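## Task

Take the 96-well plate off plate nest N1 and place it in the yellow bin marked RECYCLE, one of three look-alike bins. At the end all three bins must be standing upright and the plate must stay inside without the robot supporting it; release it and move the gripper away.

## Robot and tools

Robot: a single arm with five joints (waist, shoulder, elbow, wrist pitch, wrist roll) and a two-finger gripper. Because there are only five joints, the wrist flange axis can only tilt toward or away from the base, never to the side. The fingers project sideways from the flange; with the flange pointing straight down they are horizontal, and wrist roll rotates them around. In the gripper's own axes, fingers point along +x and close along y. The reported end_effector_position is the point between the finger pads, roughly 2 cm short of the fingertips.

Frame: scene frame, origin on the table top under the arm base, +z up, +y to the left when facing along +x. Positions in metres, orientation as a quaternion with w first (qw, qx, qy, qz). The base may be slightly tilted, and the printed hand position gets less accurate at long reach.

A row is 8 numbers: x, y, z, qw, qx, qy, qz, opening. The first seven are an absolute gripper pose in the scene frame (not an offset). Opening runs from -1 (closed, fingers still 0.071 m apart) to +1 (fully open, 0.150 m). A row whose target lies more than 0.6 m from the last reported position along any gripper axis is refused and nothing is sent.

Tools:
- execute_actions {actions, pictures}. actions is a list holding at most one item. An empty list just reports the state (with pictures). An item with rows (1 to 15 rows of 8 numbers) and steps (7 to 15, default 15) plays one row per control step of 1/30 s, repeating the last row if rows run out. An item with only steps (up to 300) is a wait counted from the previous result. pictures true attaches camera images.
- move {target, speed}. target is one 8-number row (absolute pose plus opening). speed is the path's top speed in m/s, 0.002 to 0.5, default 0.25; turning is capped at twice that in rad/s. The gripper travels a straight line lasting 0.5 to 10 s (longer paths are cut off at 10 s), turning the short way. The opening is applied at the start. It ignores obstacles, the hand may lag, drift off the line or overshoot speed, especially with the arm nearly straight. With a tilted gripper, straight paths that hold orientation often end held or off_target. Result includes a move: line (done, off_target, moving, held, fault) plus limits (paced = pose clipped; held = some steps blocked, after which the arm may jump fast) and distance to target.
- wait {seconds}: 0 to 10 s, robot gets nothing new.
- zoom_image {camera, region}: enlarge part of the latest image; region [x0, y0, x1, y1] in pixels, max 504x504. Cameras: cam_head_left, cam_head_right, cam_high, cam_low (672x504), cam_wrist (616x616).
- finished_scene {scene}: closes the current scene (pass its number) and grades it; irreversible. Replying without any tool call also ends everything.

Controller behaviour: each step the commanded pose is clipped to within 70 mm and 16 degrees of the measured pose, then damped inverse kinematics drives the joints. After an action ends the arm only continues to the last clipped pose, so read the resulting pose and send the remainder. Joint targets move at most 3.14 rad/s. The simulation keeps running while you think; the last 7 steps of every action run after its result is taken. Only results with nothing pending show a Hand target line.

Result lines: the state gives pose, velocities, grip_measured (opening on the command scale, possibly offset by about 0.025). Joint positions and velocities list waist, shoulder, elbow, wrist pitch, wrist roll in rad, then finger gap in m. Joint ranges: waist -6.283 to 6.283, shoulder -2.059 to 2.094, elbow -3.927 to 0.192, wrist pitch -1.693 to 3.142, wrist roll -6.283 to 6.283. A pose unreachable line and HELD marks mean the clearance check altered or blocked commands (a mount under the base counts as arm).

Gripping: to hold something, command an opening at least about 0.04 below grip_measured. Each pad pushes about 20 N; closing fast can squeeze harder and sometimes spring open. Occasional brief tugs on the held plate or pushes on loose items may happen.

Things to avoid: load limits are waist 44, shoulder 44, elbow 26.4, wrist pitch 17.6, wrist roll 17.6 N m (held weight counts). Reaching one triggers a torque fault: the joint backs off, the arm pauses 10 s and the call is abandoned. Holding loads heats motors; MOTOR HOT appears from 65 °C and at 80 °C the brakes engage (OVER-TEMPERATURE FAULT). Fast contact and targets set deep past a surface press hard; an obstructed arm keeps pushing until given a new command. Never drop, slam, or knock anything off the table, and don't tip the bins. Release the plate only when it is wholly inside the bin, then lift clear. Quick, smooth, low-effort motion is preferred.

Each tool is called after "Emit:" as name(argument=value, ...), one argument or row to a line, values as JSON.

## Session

Emit:
execute_actions(
  actions=[],
)

Scene clock: 0.00 s of 8400.00 s.
end_effector_position=(+0.1959, -0.4153, +0.1233) grip_measured=+1.00 end_effector_quat_wxyz=(+0.953, +0.224, +0.081, -0.185) end_effector_velocity=(-0.000, +0.000, -0.000) end_effector_angular_velocity=(+0.000, +0.000, -0.000)
Joint positions: [-1.397  0.431 -0.848  0.915 -1.027  0.15 ]
Joint velocities: [-0.  0.  0. -0.  0.  0.]
Hand target: +0.196, -0.415, +0.123; +0.953, +0.224, +0.081, -0.185

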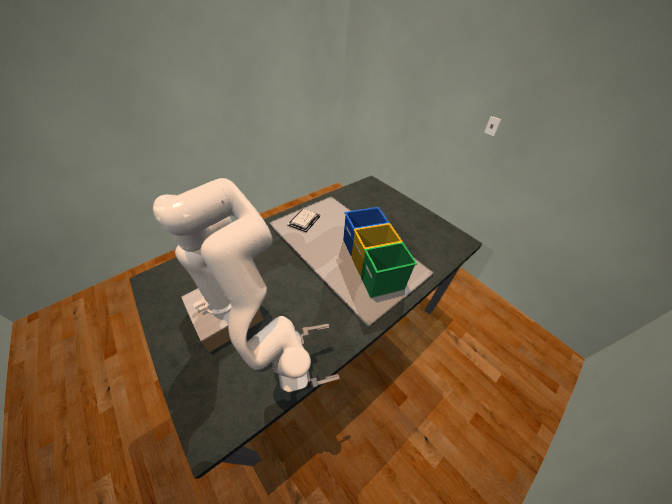

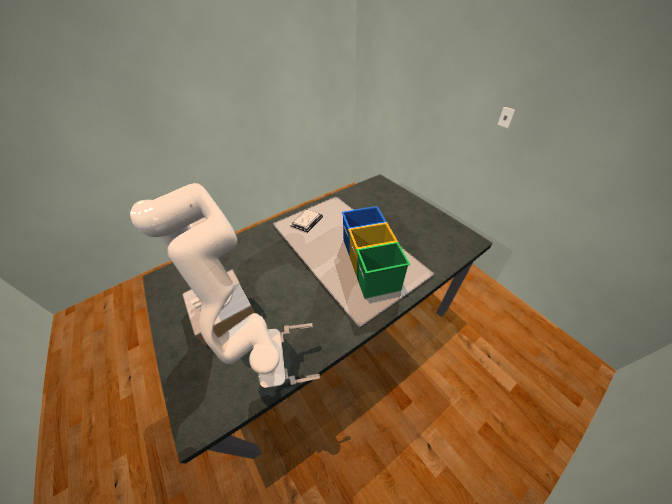

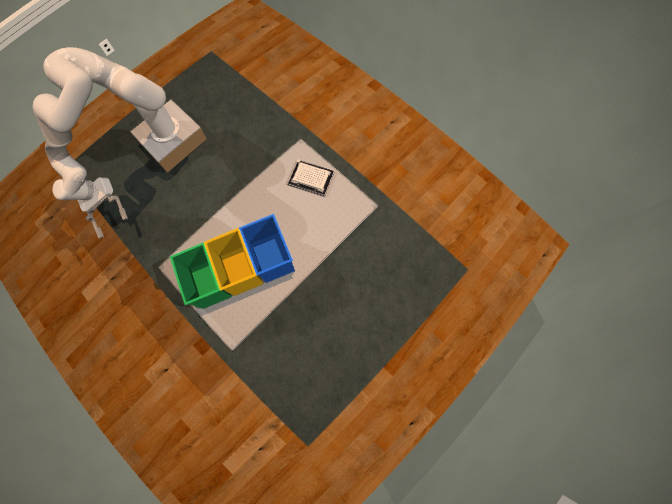

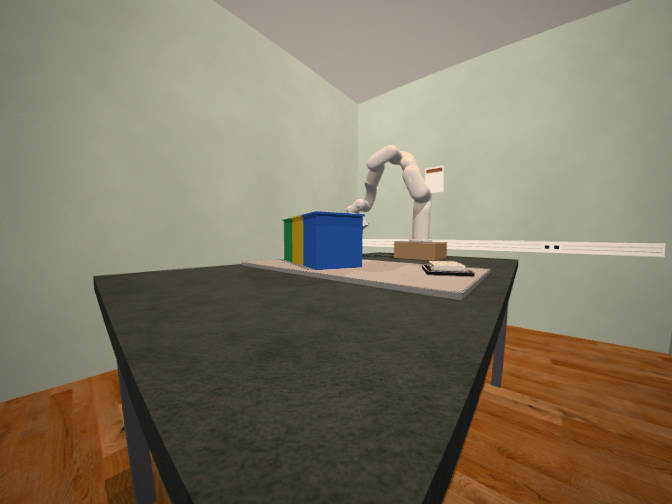

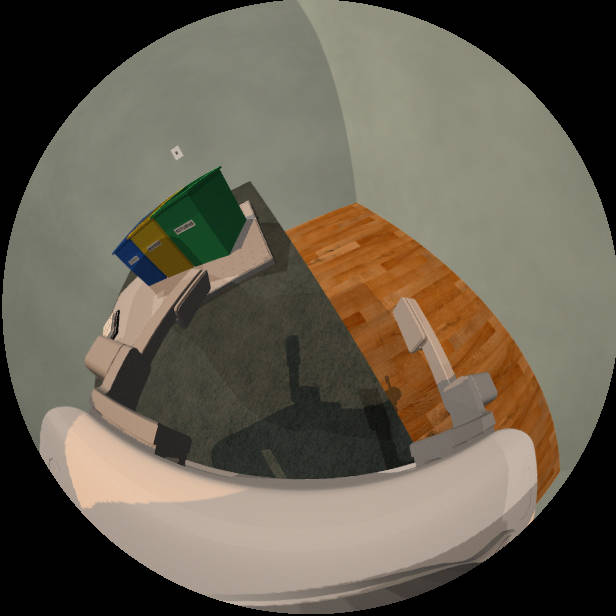

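Emit:
move(
  target=[0.38,0.0,0.2,1,0,0,0,1],
  speed=0.3,
)

Emit:
move(
  target=[0.47,0.29,0.09,0.978,0,0,0.208,1],
  speed=0.3,
)

Scene clock: 2.80 s of 8400.00 s.
end_effector_position=(+0.3797, +0.0009, +0.2001) grip_measured=+1.00 end_effector_quat_wxyz=(+1.000, -0.007, +0.001, +0.000) end_effector_velocity=(+0.002, +0.002, +0.001) end_effector_angular_velocity=(-0.000, -0.010, -0.001)
Joint positions: [ 0.01  -0.239 -0.051  0.297 -0.003  0.15 ]
Joint velocities: [ 0.008  0.011 -0.004 -0.017  0.01   0.   ]
Hand target: +0.380, +0.001, +0.200; +1.000, -0.007, +0.000, +0.000
Off the commanded pose: 0.001 m, 1 deg.
Kept back: nothing.
move: done

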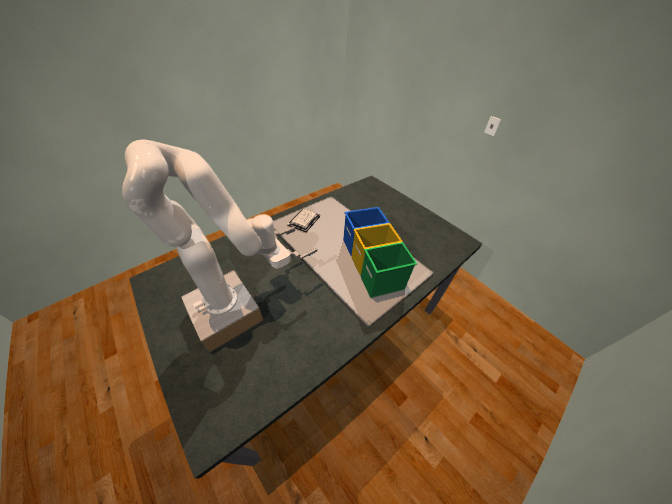

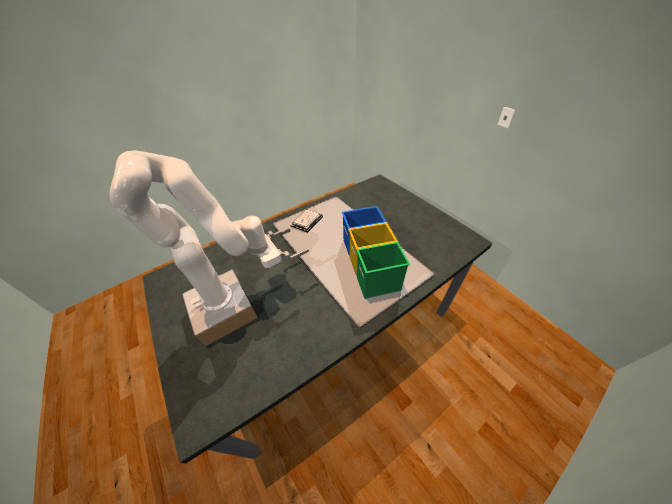

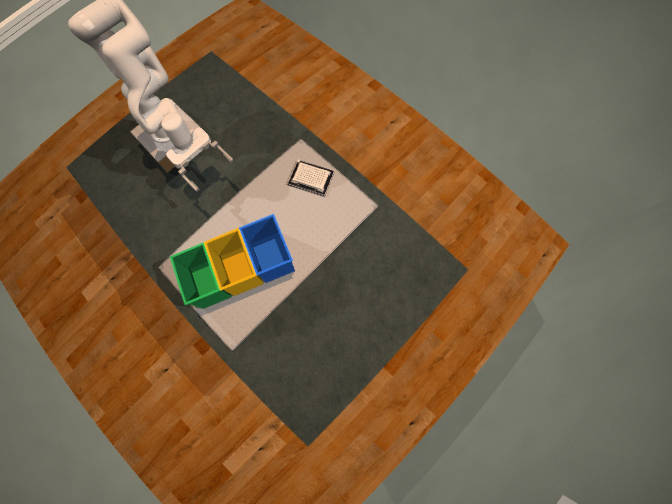

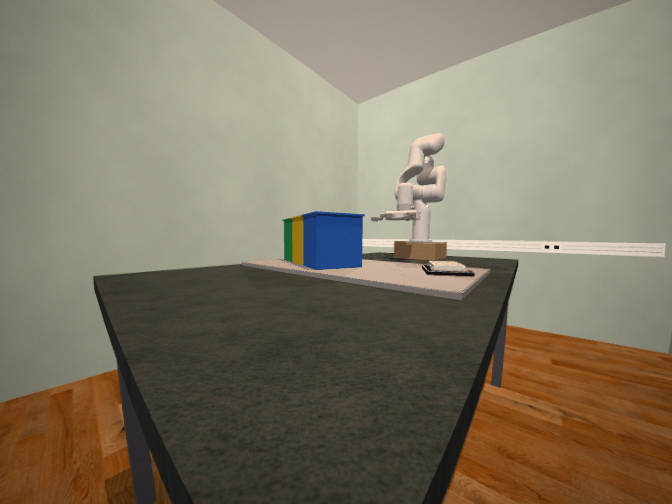

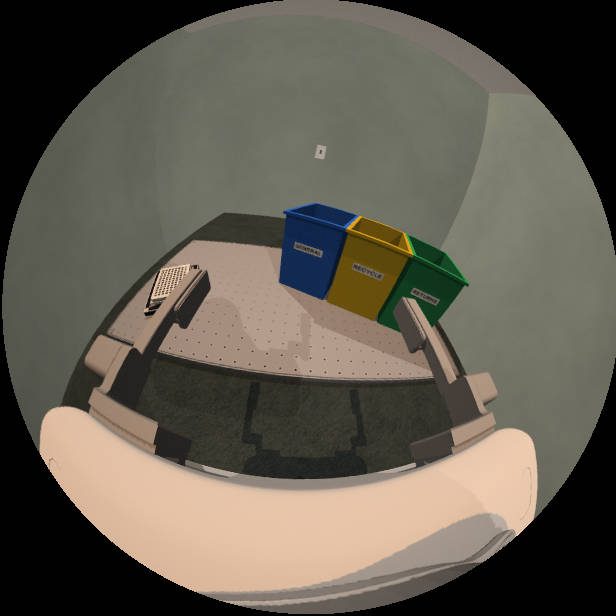

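Scene clock: 4.53 s of 8400.00 s.
end_effector_position=(+0.4690, +0.2904, +0.0897) grip_measured=+1.00 end_effector_quat_wxyz=(+0.978, -0.007, -0.003, +0.208) end_effector_velocity=(+0.002, +0.001, -0.001) end_effector_angular_velocity=(+0.000, -0.000, -0.000)
Joint positions: [ 0.617  0.607 -0.74   0.128  0.185  0.15 ]
Joint velocities: [ 0.     0.006 -0.008  0.001  0.     0.   ]
Hand target: +0.469, +0.291, +0.089; +0.978, -0.007, -0.003, +0.208
Off the commanded pose: 0.001 m, 1 deg.
Kept back: nothing.
move: done

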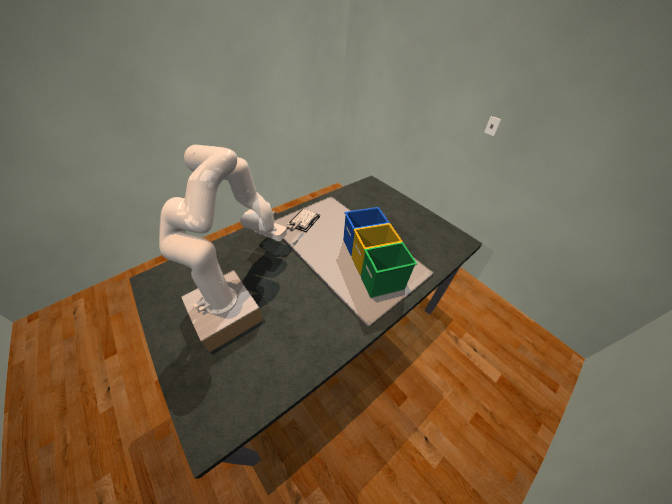

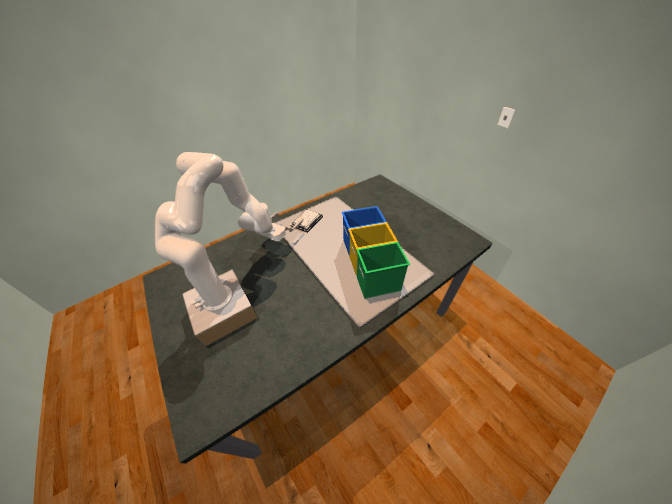

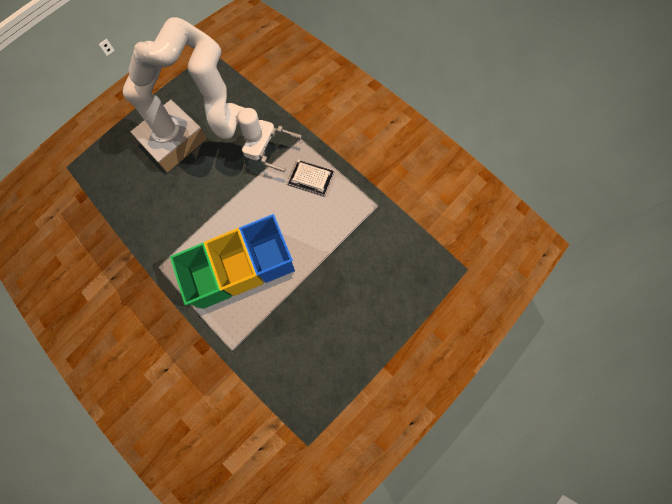

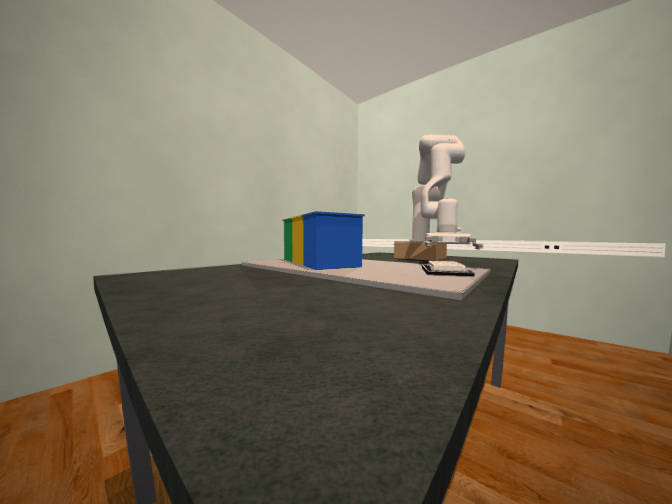

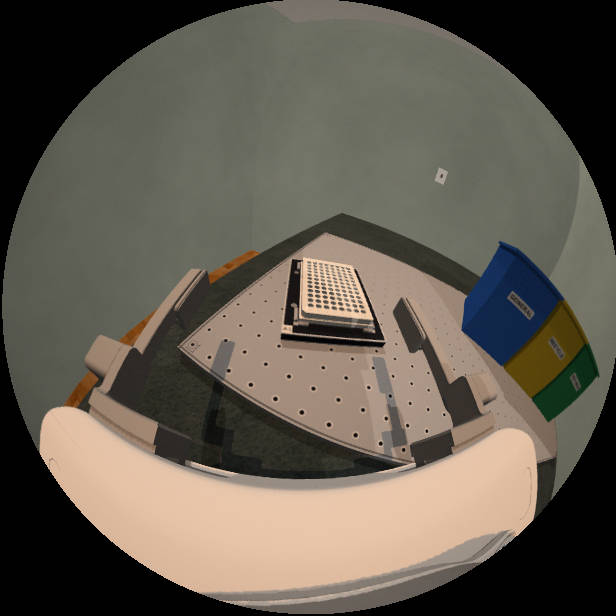

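Emit:
move(
  target=[0.555,0.295,0.07,0.978,0,0,0.208,1],
  speed=0.15,
)

Scene clock: 5.90 s of 8400.00 s.
end_effector_position=(+0.5547, +0.2951, +0.0700) grip_measured=+1.00 end_effector_quat_wxyz=(+0.978, -0.007, -0.002, +0.208) end_effector_velocity=(+0.002, +0.000, +0.000) end_effector_angular_velocity=(+0.001, -0.001, -0.001)
Joint positions: [ 0.524  0.783 -1.05   0.265  0.092  0.15 ]
Joint velocities: [-0.002  0.003 -0.008  0.003 -0.001  0.   ]
Hand target: +0.555, +0.295, +0.070; +0.978, -0.007, -0.002, +0.208
Off the commanded pose: 0.000 m, 1 deg.
Kept back: nothing.
move: done

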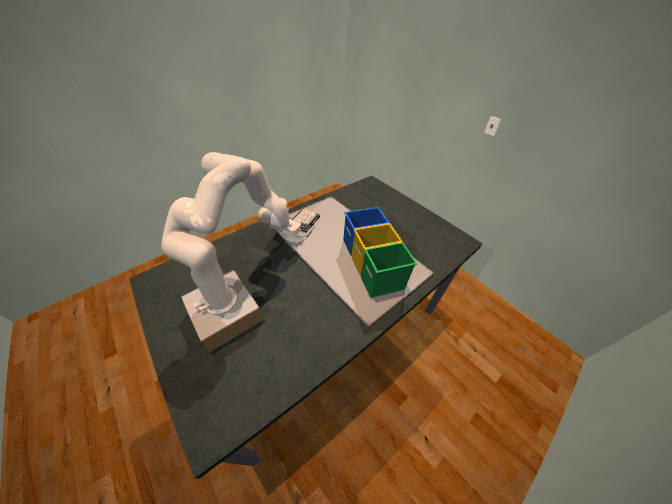

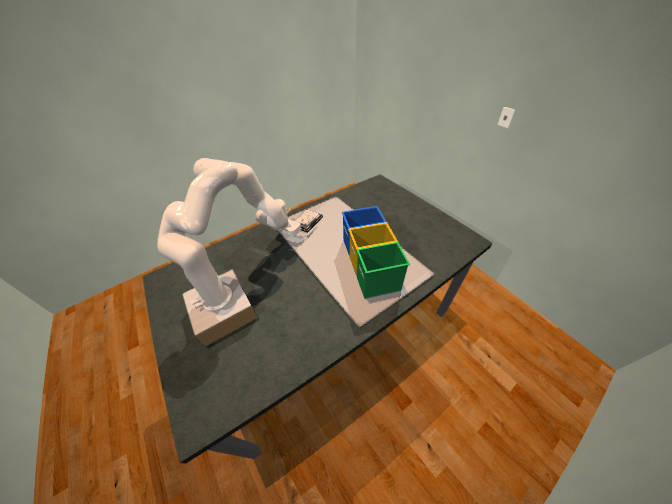

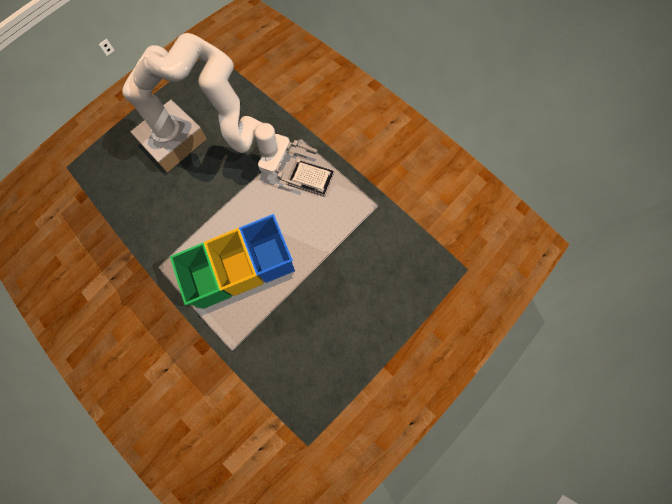

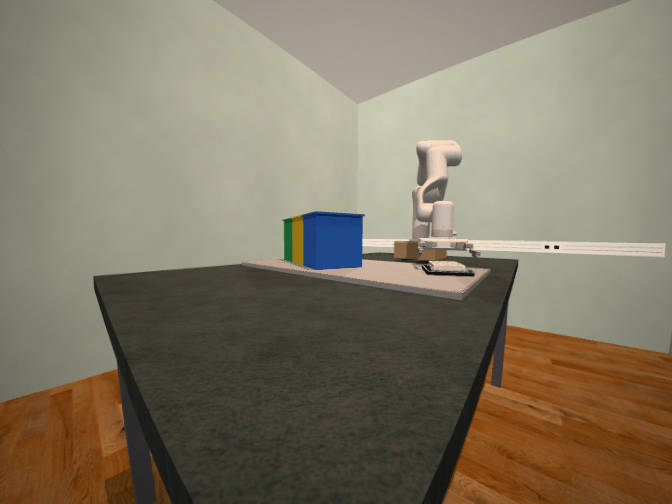

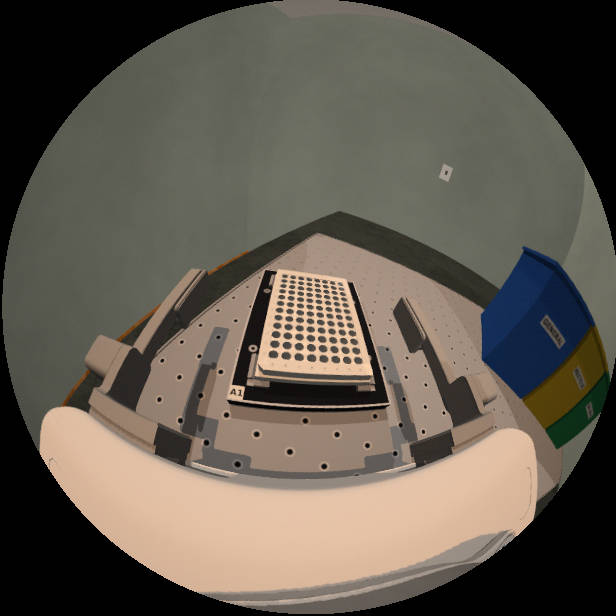

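Emit:
move(
  target=[0.612,0.316,0.065,0.978,0,0,0.208,0.6],
  speed=0.1,
)

Emit:
move(
  target=[0.612,0.316,0.042,0.978,0,0,0.208,0.6],
  speed=0.04,
)

Emit:
move(
  target=[0.612,0.316,0.042,0.978,0,0,0.208,-0.8],
  speed=0.02,
)

Scene clock: 7.27 s of 8400.00 s.
end_effector_position=(+0.6116, +0.3160, +0.0650) grip_measured=+0.60 end_effector_quat_wxyz=(+0.978, -0.007, -0.002, +0.208) end_effector_velocity=(+0.003, +0.000, +0.001) end_effector_angular_velocity=(+0.001, -0.001, -0.001)
Joint positions: [ 0.507  0.907 -1.315  0.405  0.074  0.134]
Joint velocities: [-0.002  0.004 -0.011  0.006 -0.001  0.   ]
Hand target: +0.612, +0.316, +0.065; +0.978, -0.007, -0.002, +0.208
Off the commanded pose: 0.000 m, 1 deg.
Kept back: nothing.
move: done

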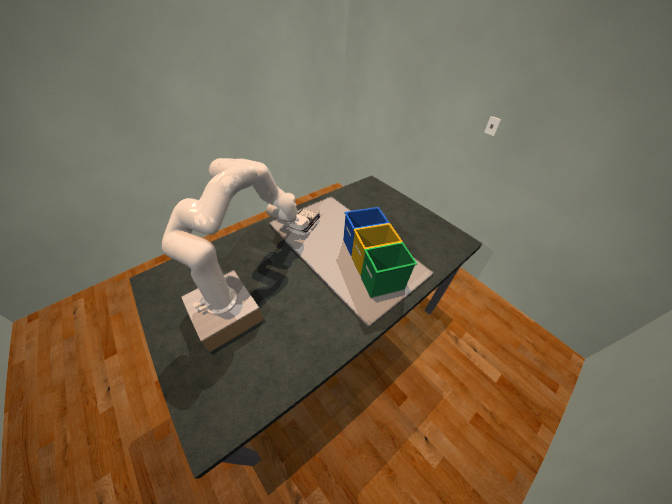

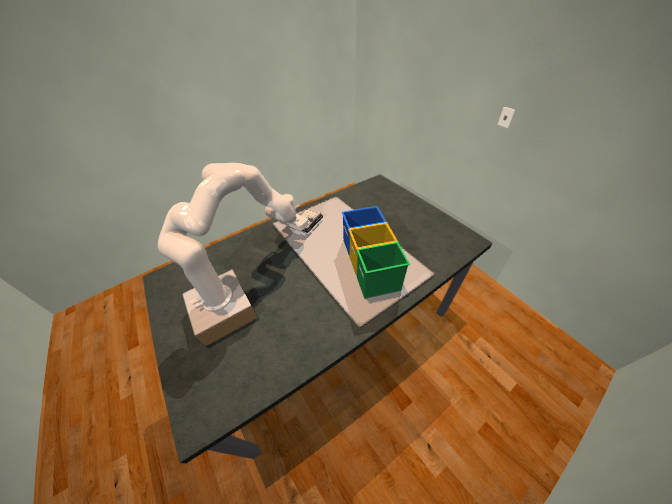

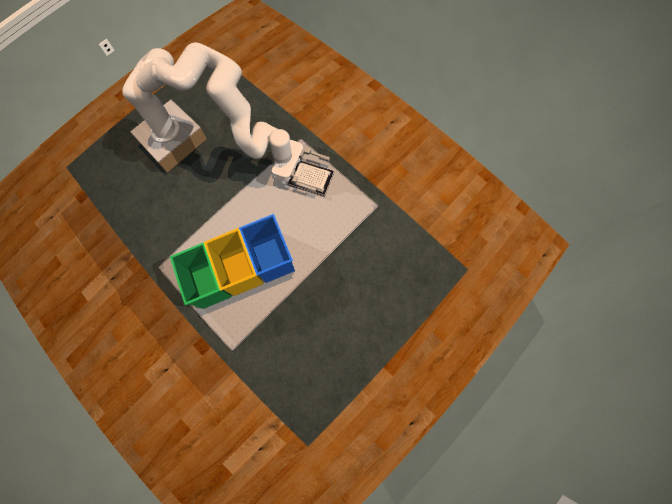

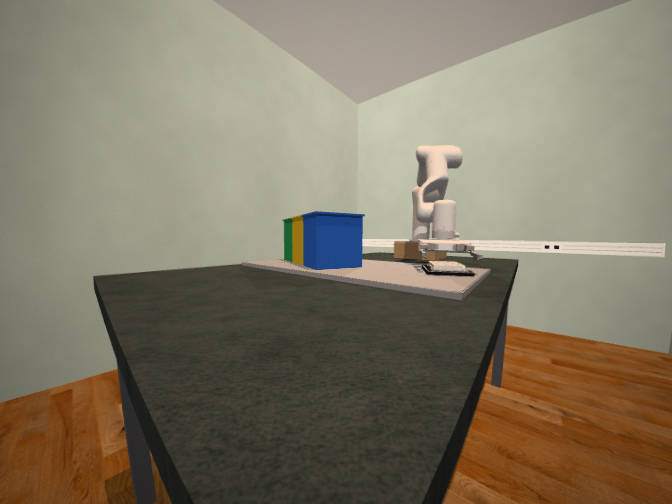

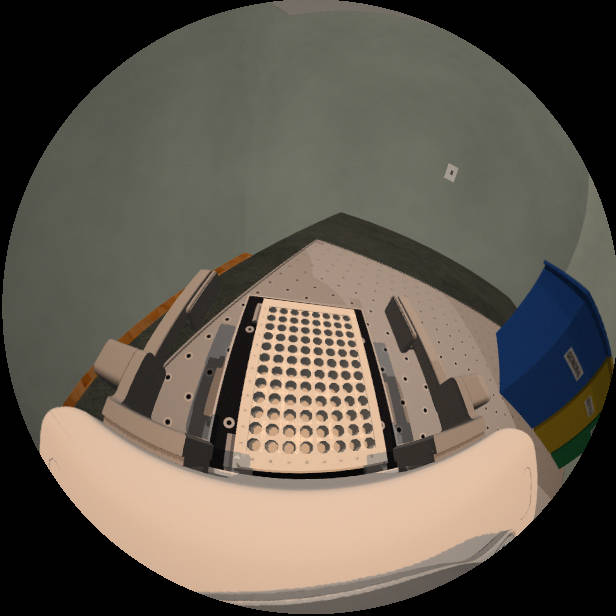

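Scene clock: 8.17 s of 8400.00 s.
end_effector_position=(+0.6120, +0.3160, +0.0423) grip_measured=+0.60 end_effector_quat_wxyz=(+0.978, -0.007, -0.002, +0.208) end_effector_velocity=(+0.002, +0.001, +0.001) end_effector_angular_velocity=(+0.002, -0.005, -0.001)
Joint positions: [ 0.507  0.973 -1.353  0.377  0.075  0.134]
Joint velocities: [-0.     0.003 -0.006 -0.002  0.    -0.   ]
Hand target: +0.612, +0.316, +0.042; +0.978, -0.007, -0.002, +0.208
Off the commanded pose: 0.000 m, 1 deg.
Kept back: nothing.
move: done

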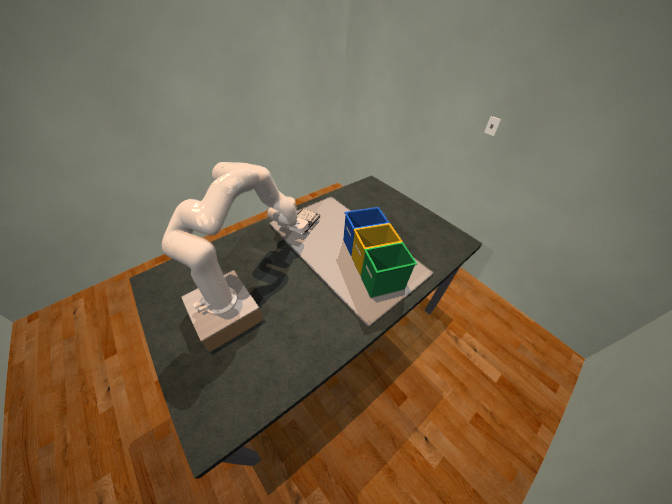

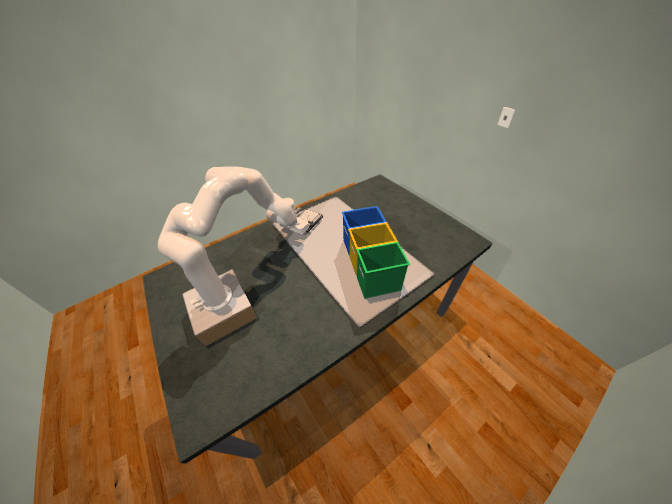

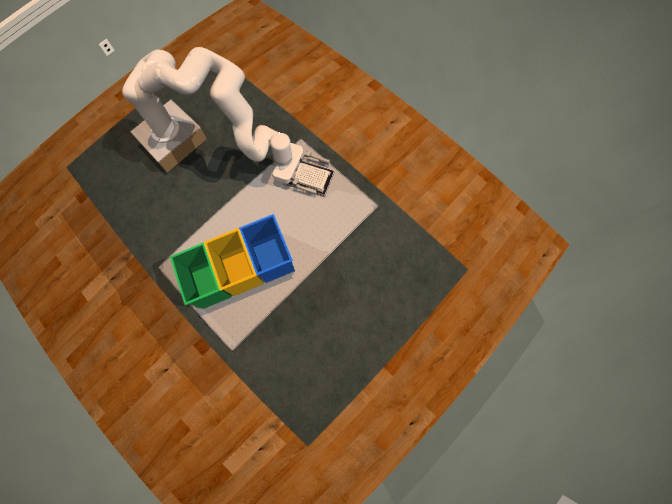

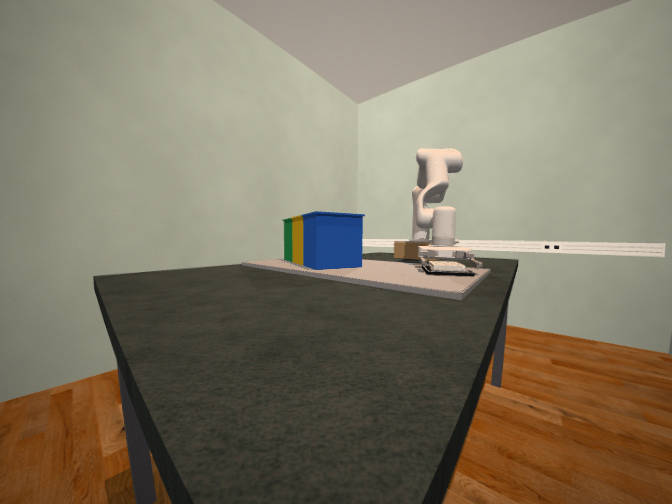

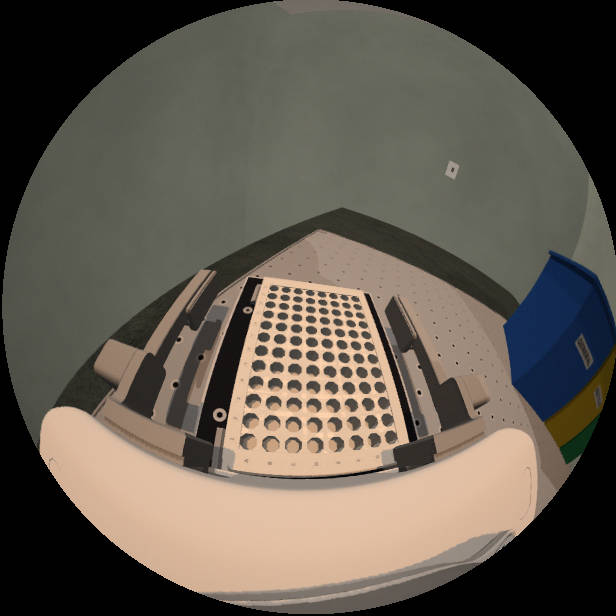

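Scene clock: 8.87 s of 8400.00 s.
end_effector_position=(+0.6144, +0.3119, +0.0426) grip_measured=-0.68 end_effector_quat_wxyz=(+0.979, -0.007, -0.003, +0.203) end_effector_velocity=(-0.000, +0.001, -0.000) end_effector_angular_velocity=(-0.000, +0.000, +0.000)
Joint positions: [ 0.501  0.973 -1.354  0.377  0.079  0.083]
Joint velocities: [ 0.001  0.001 -0.    -0.     0.001  0.   ]
Hand target: +0.612, +0.316, +0.042; +0.978, -0.007, -0.002, +0.208
Off the commanded pose: 0.005 m, 1 deg.
Kept back: nothing.
move: off_target

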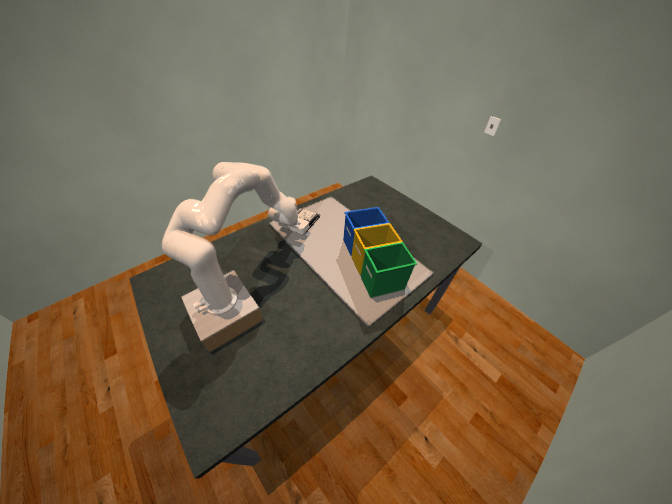

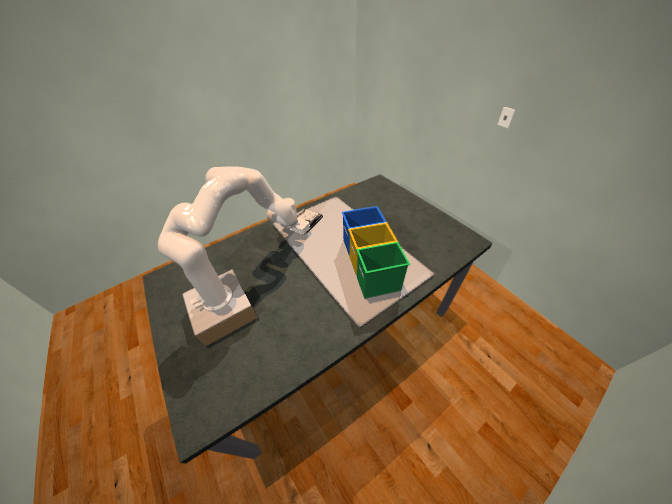

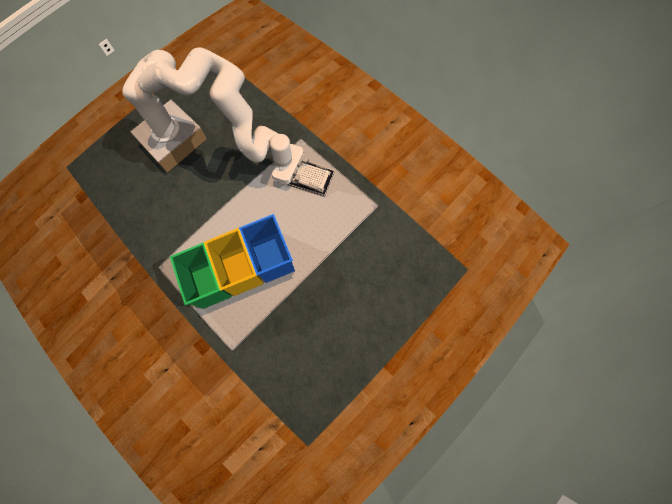

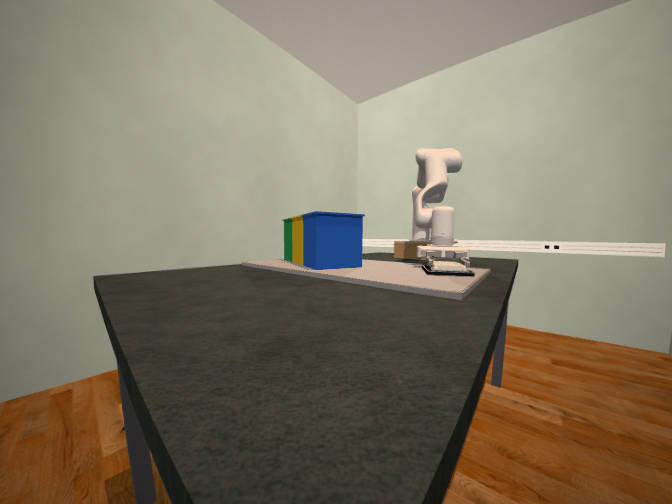

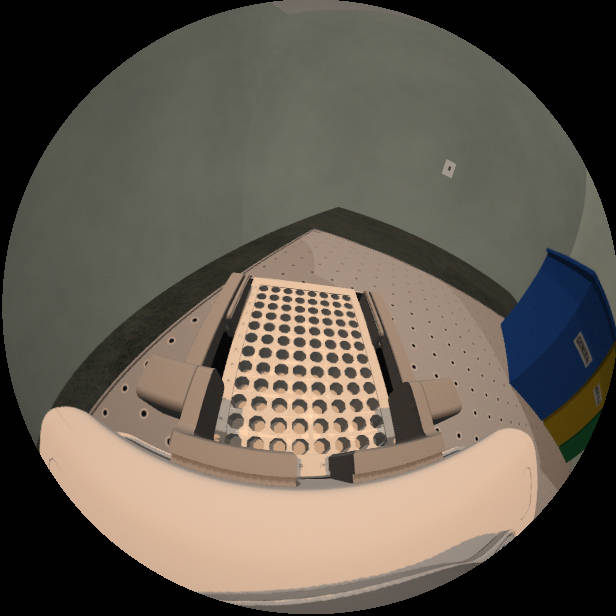

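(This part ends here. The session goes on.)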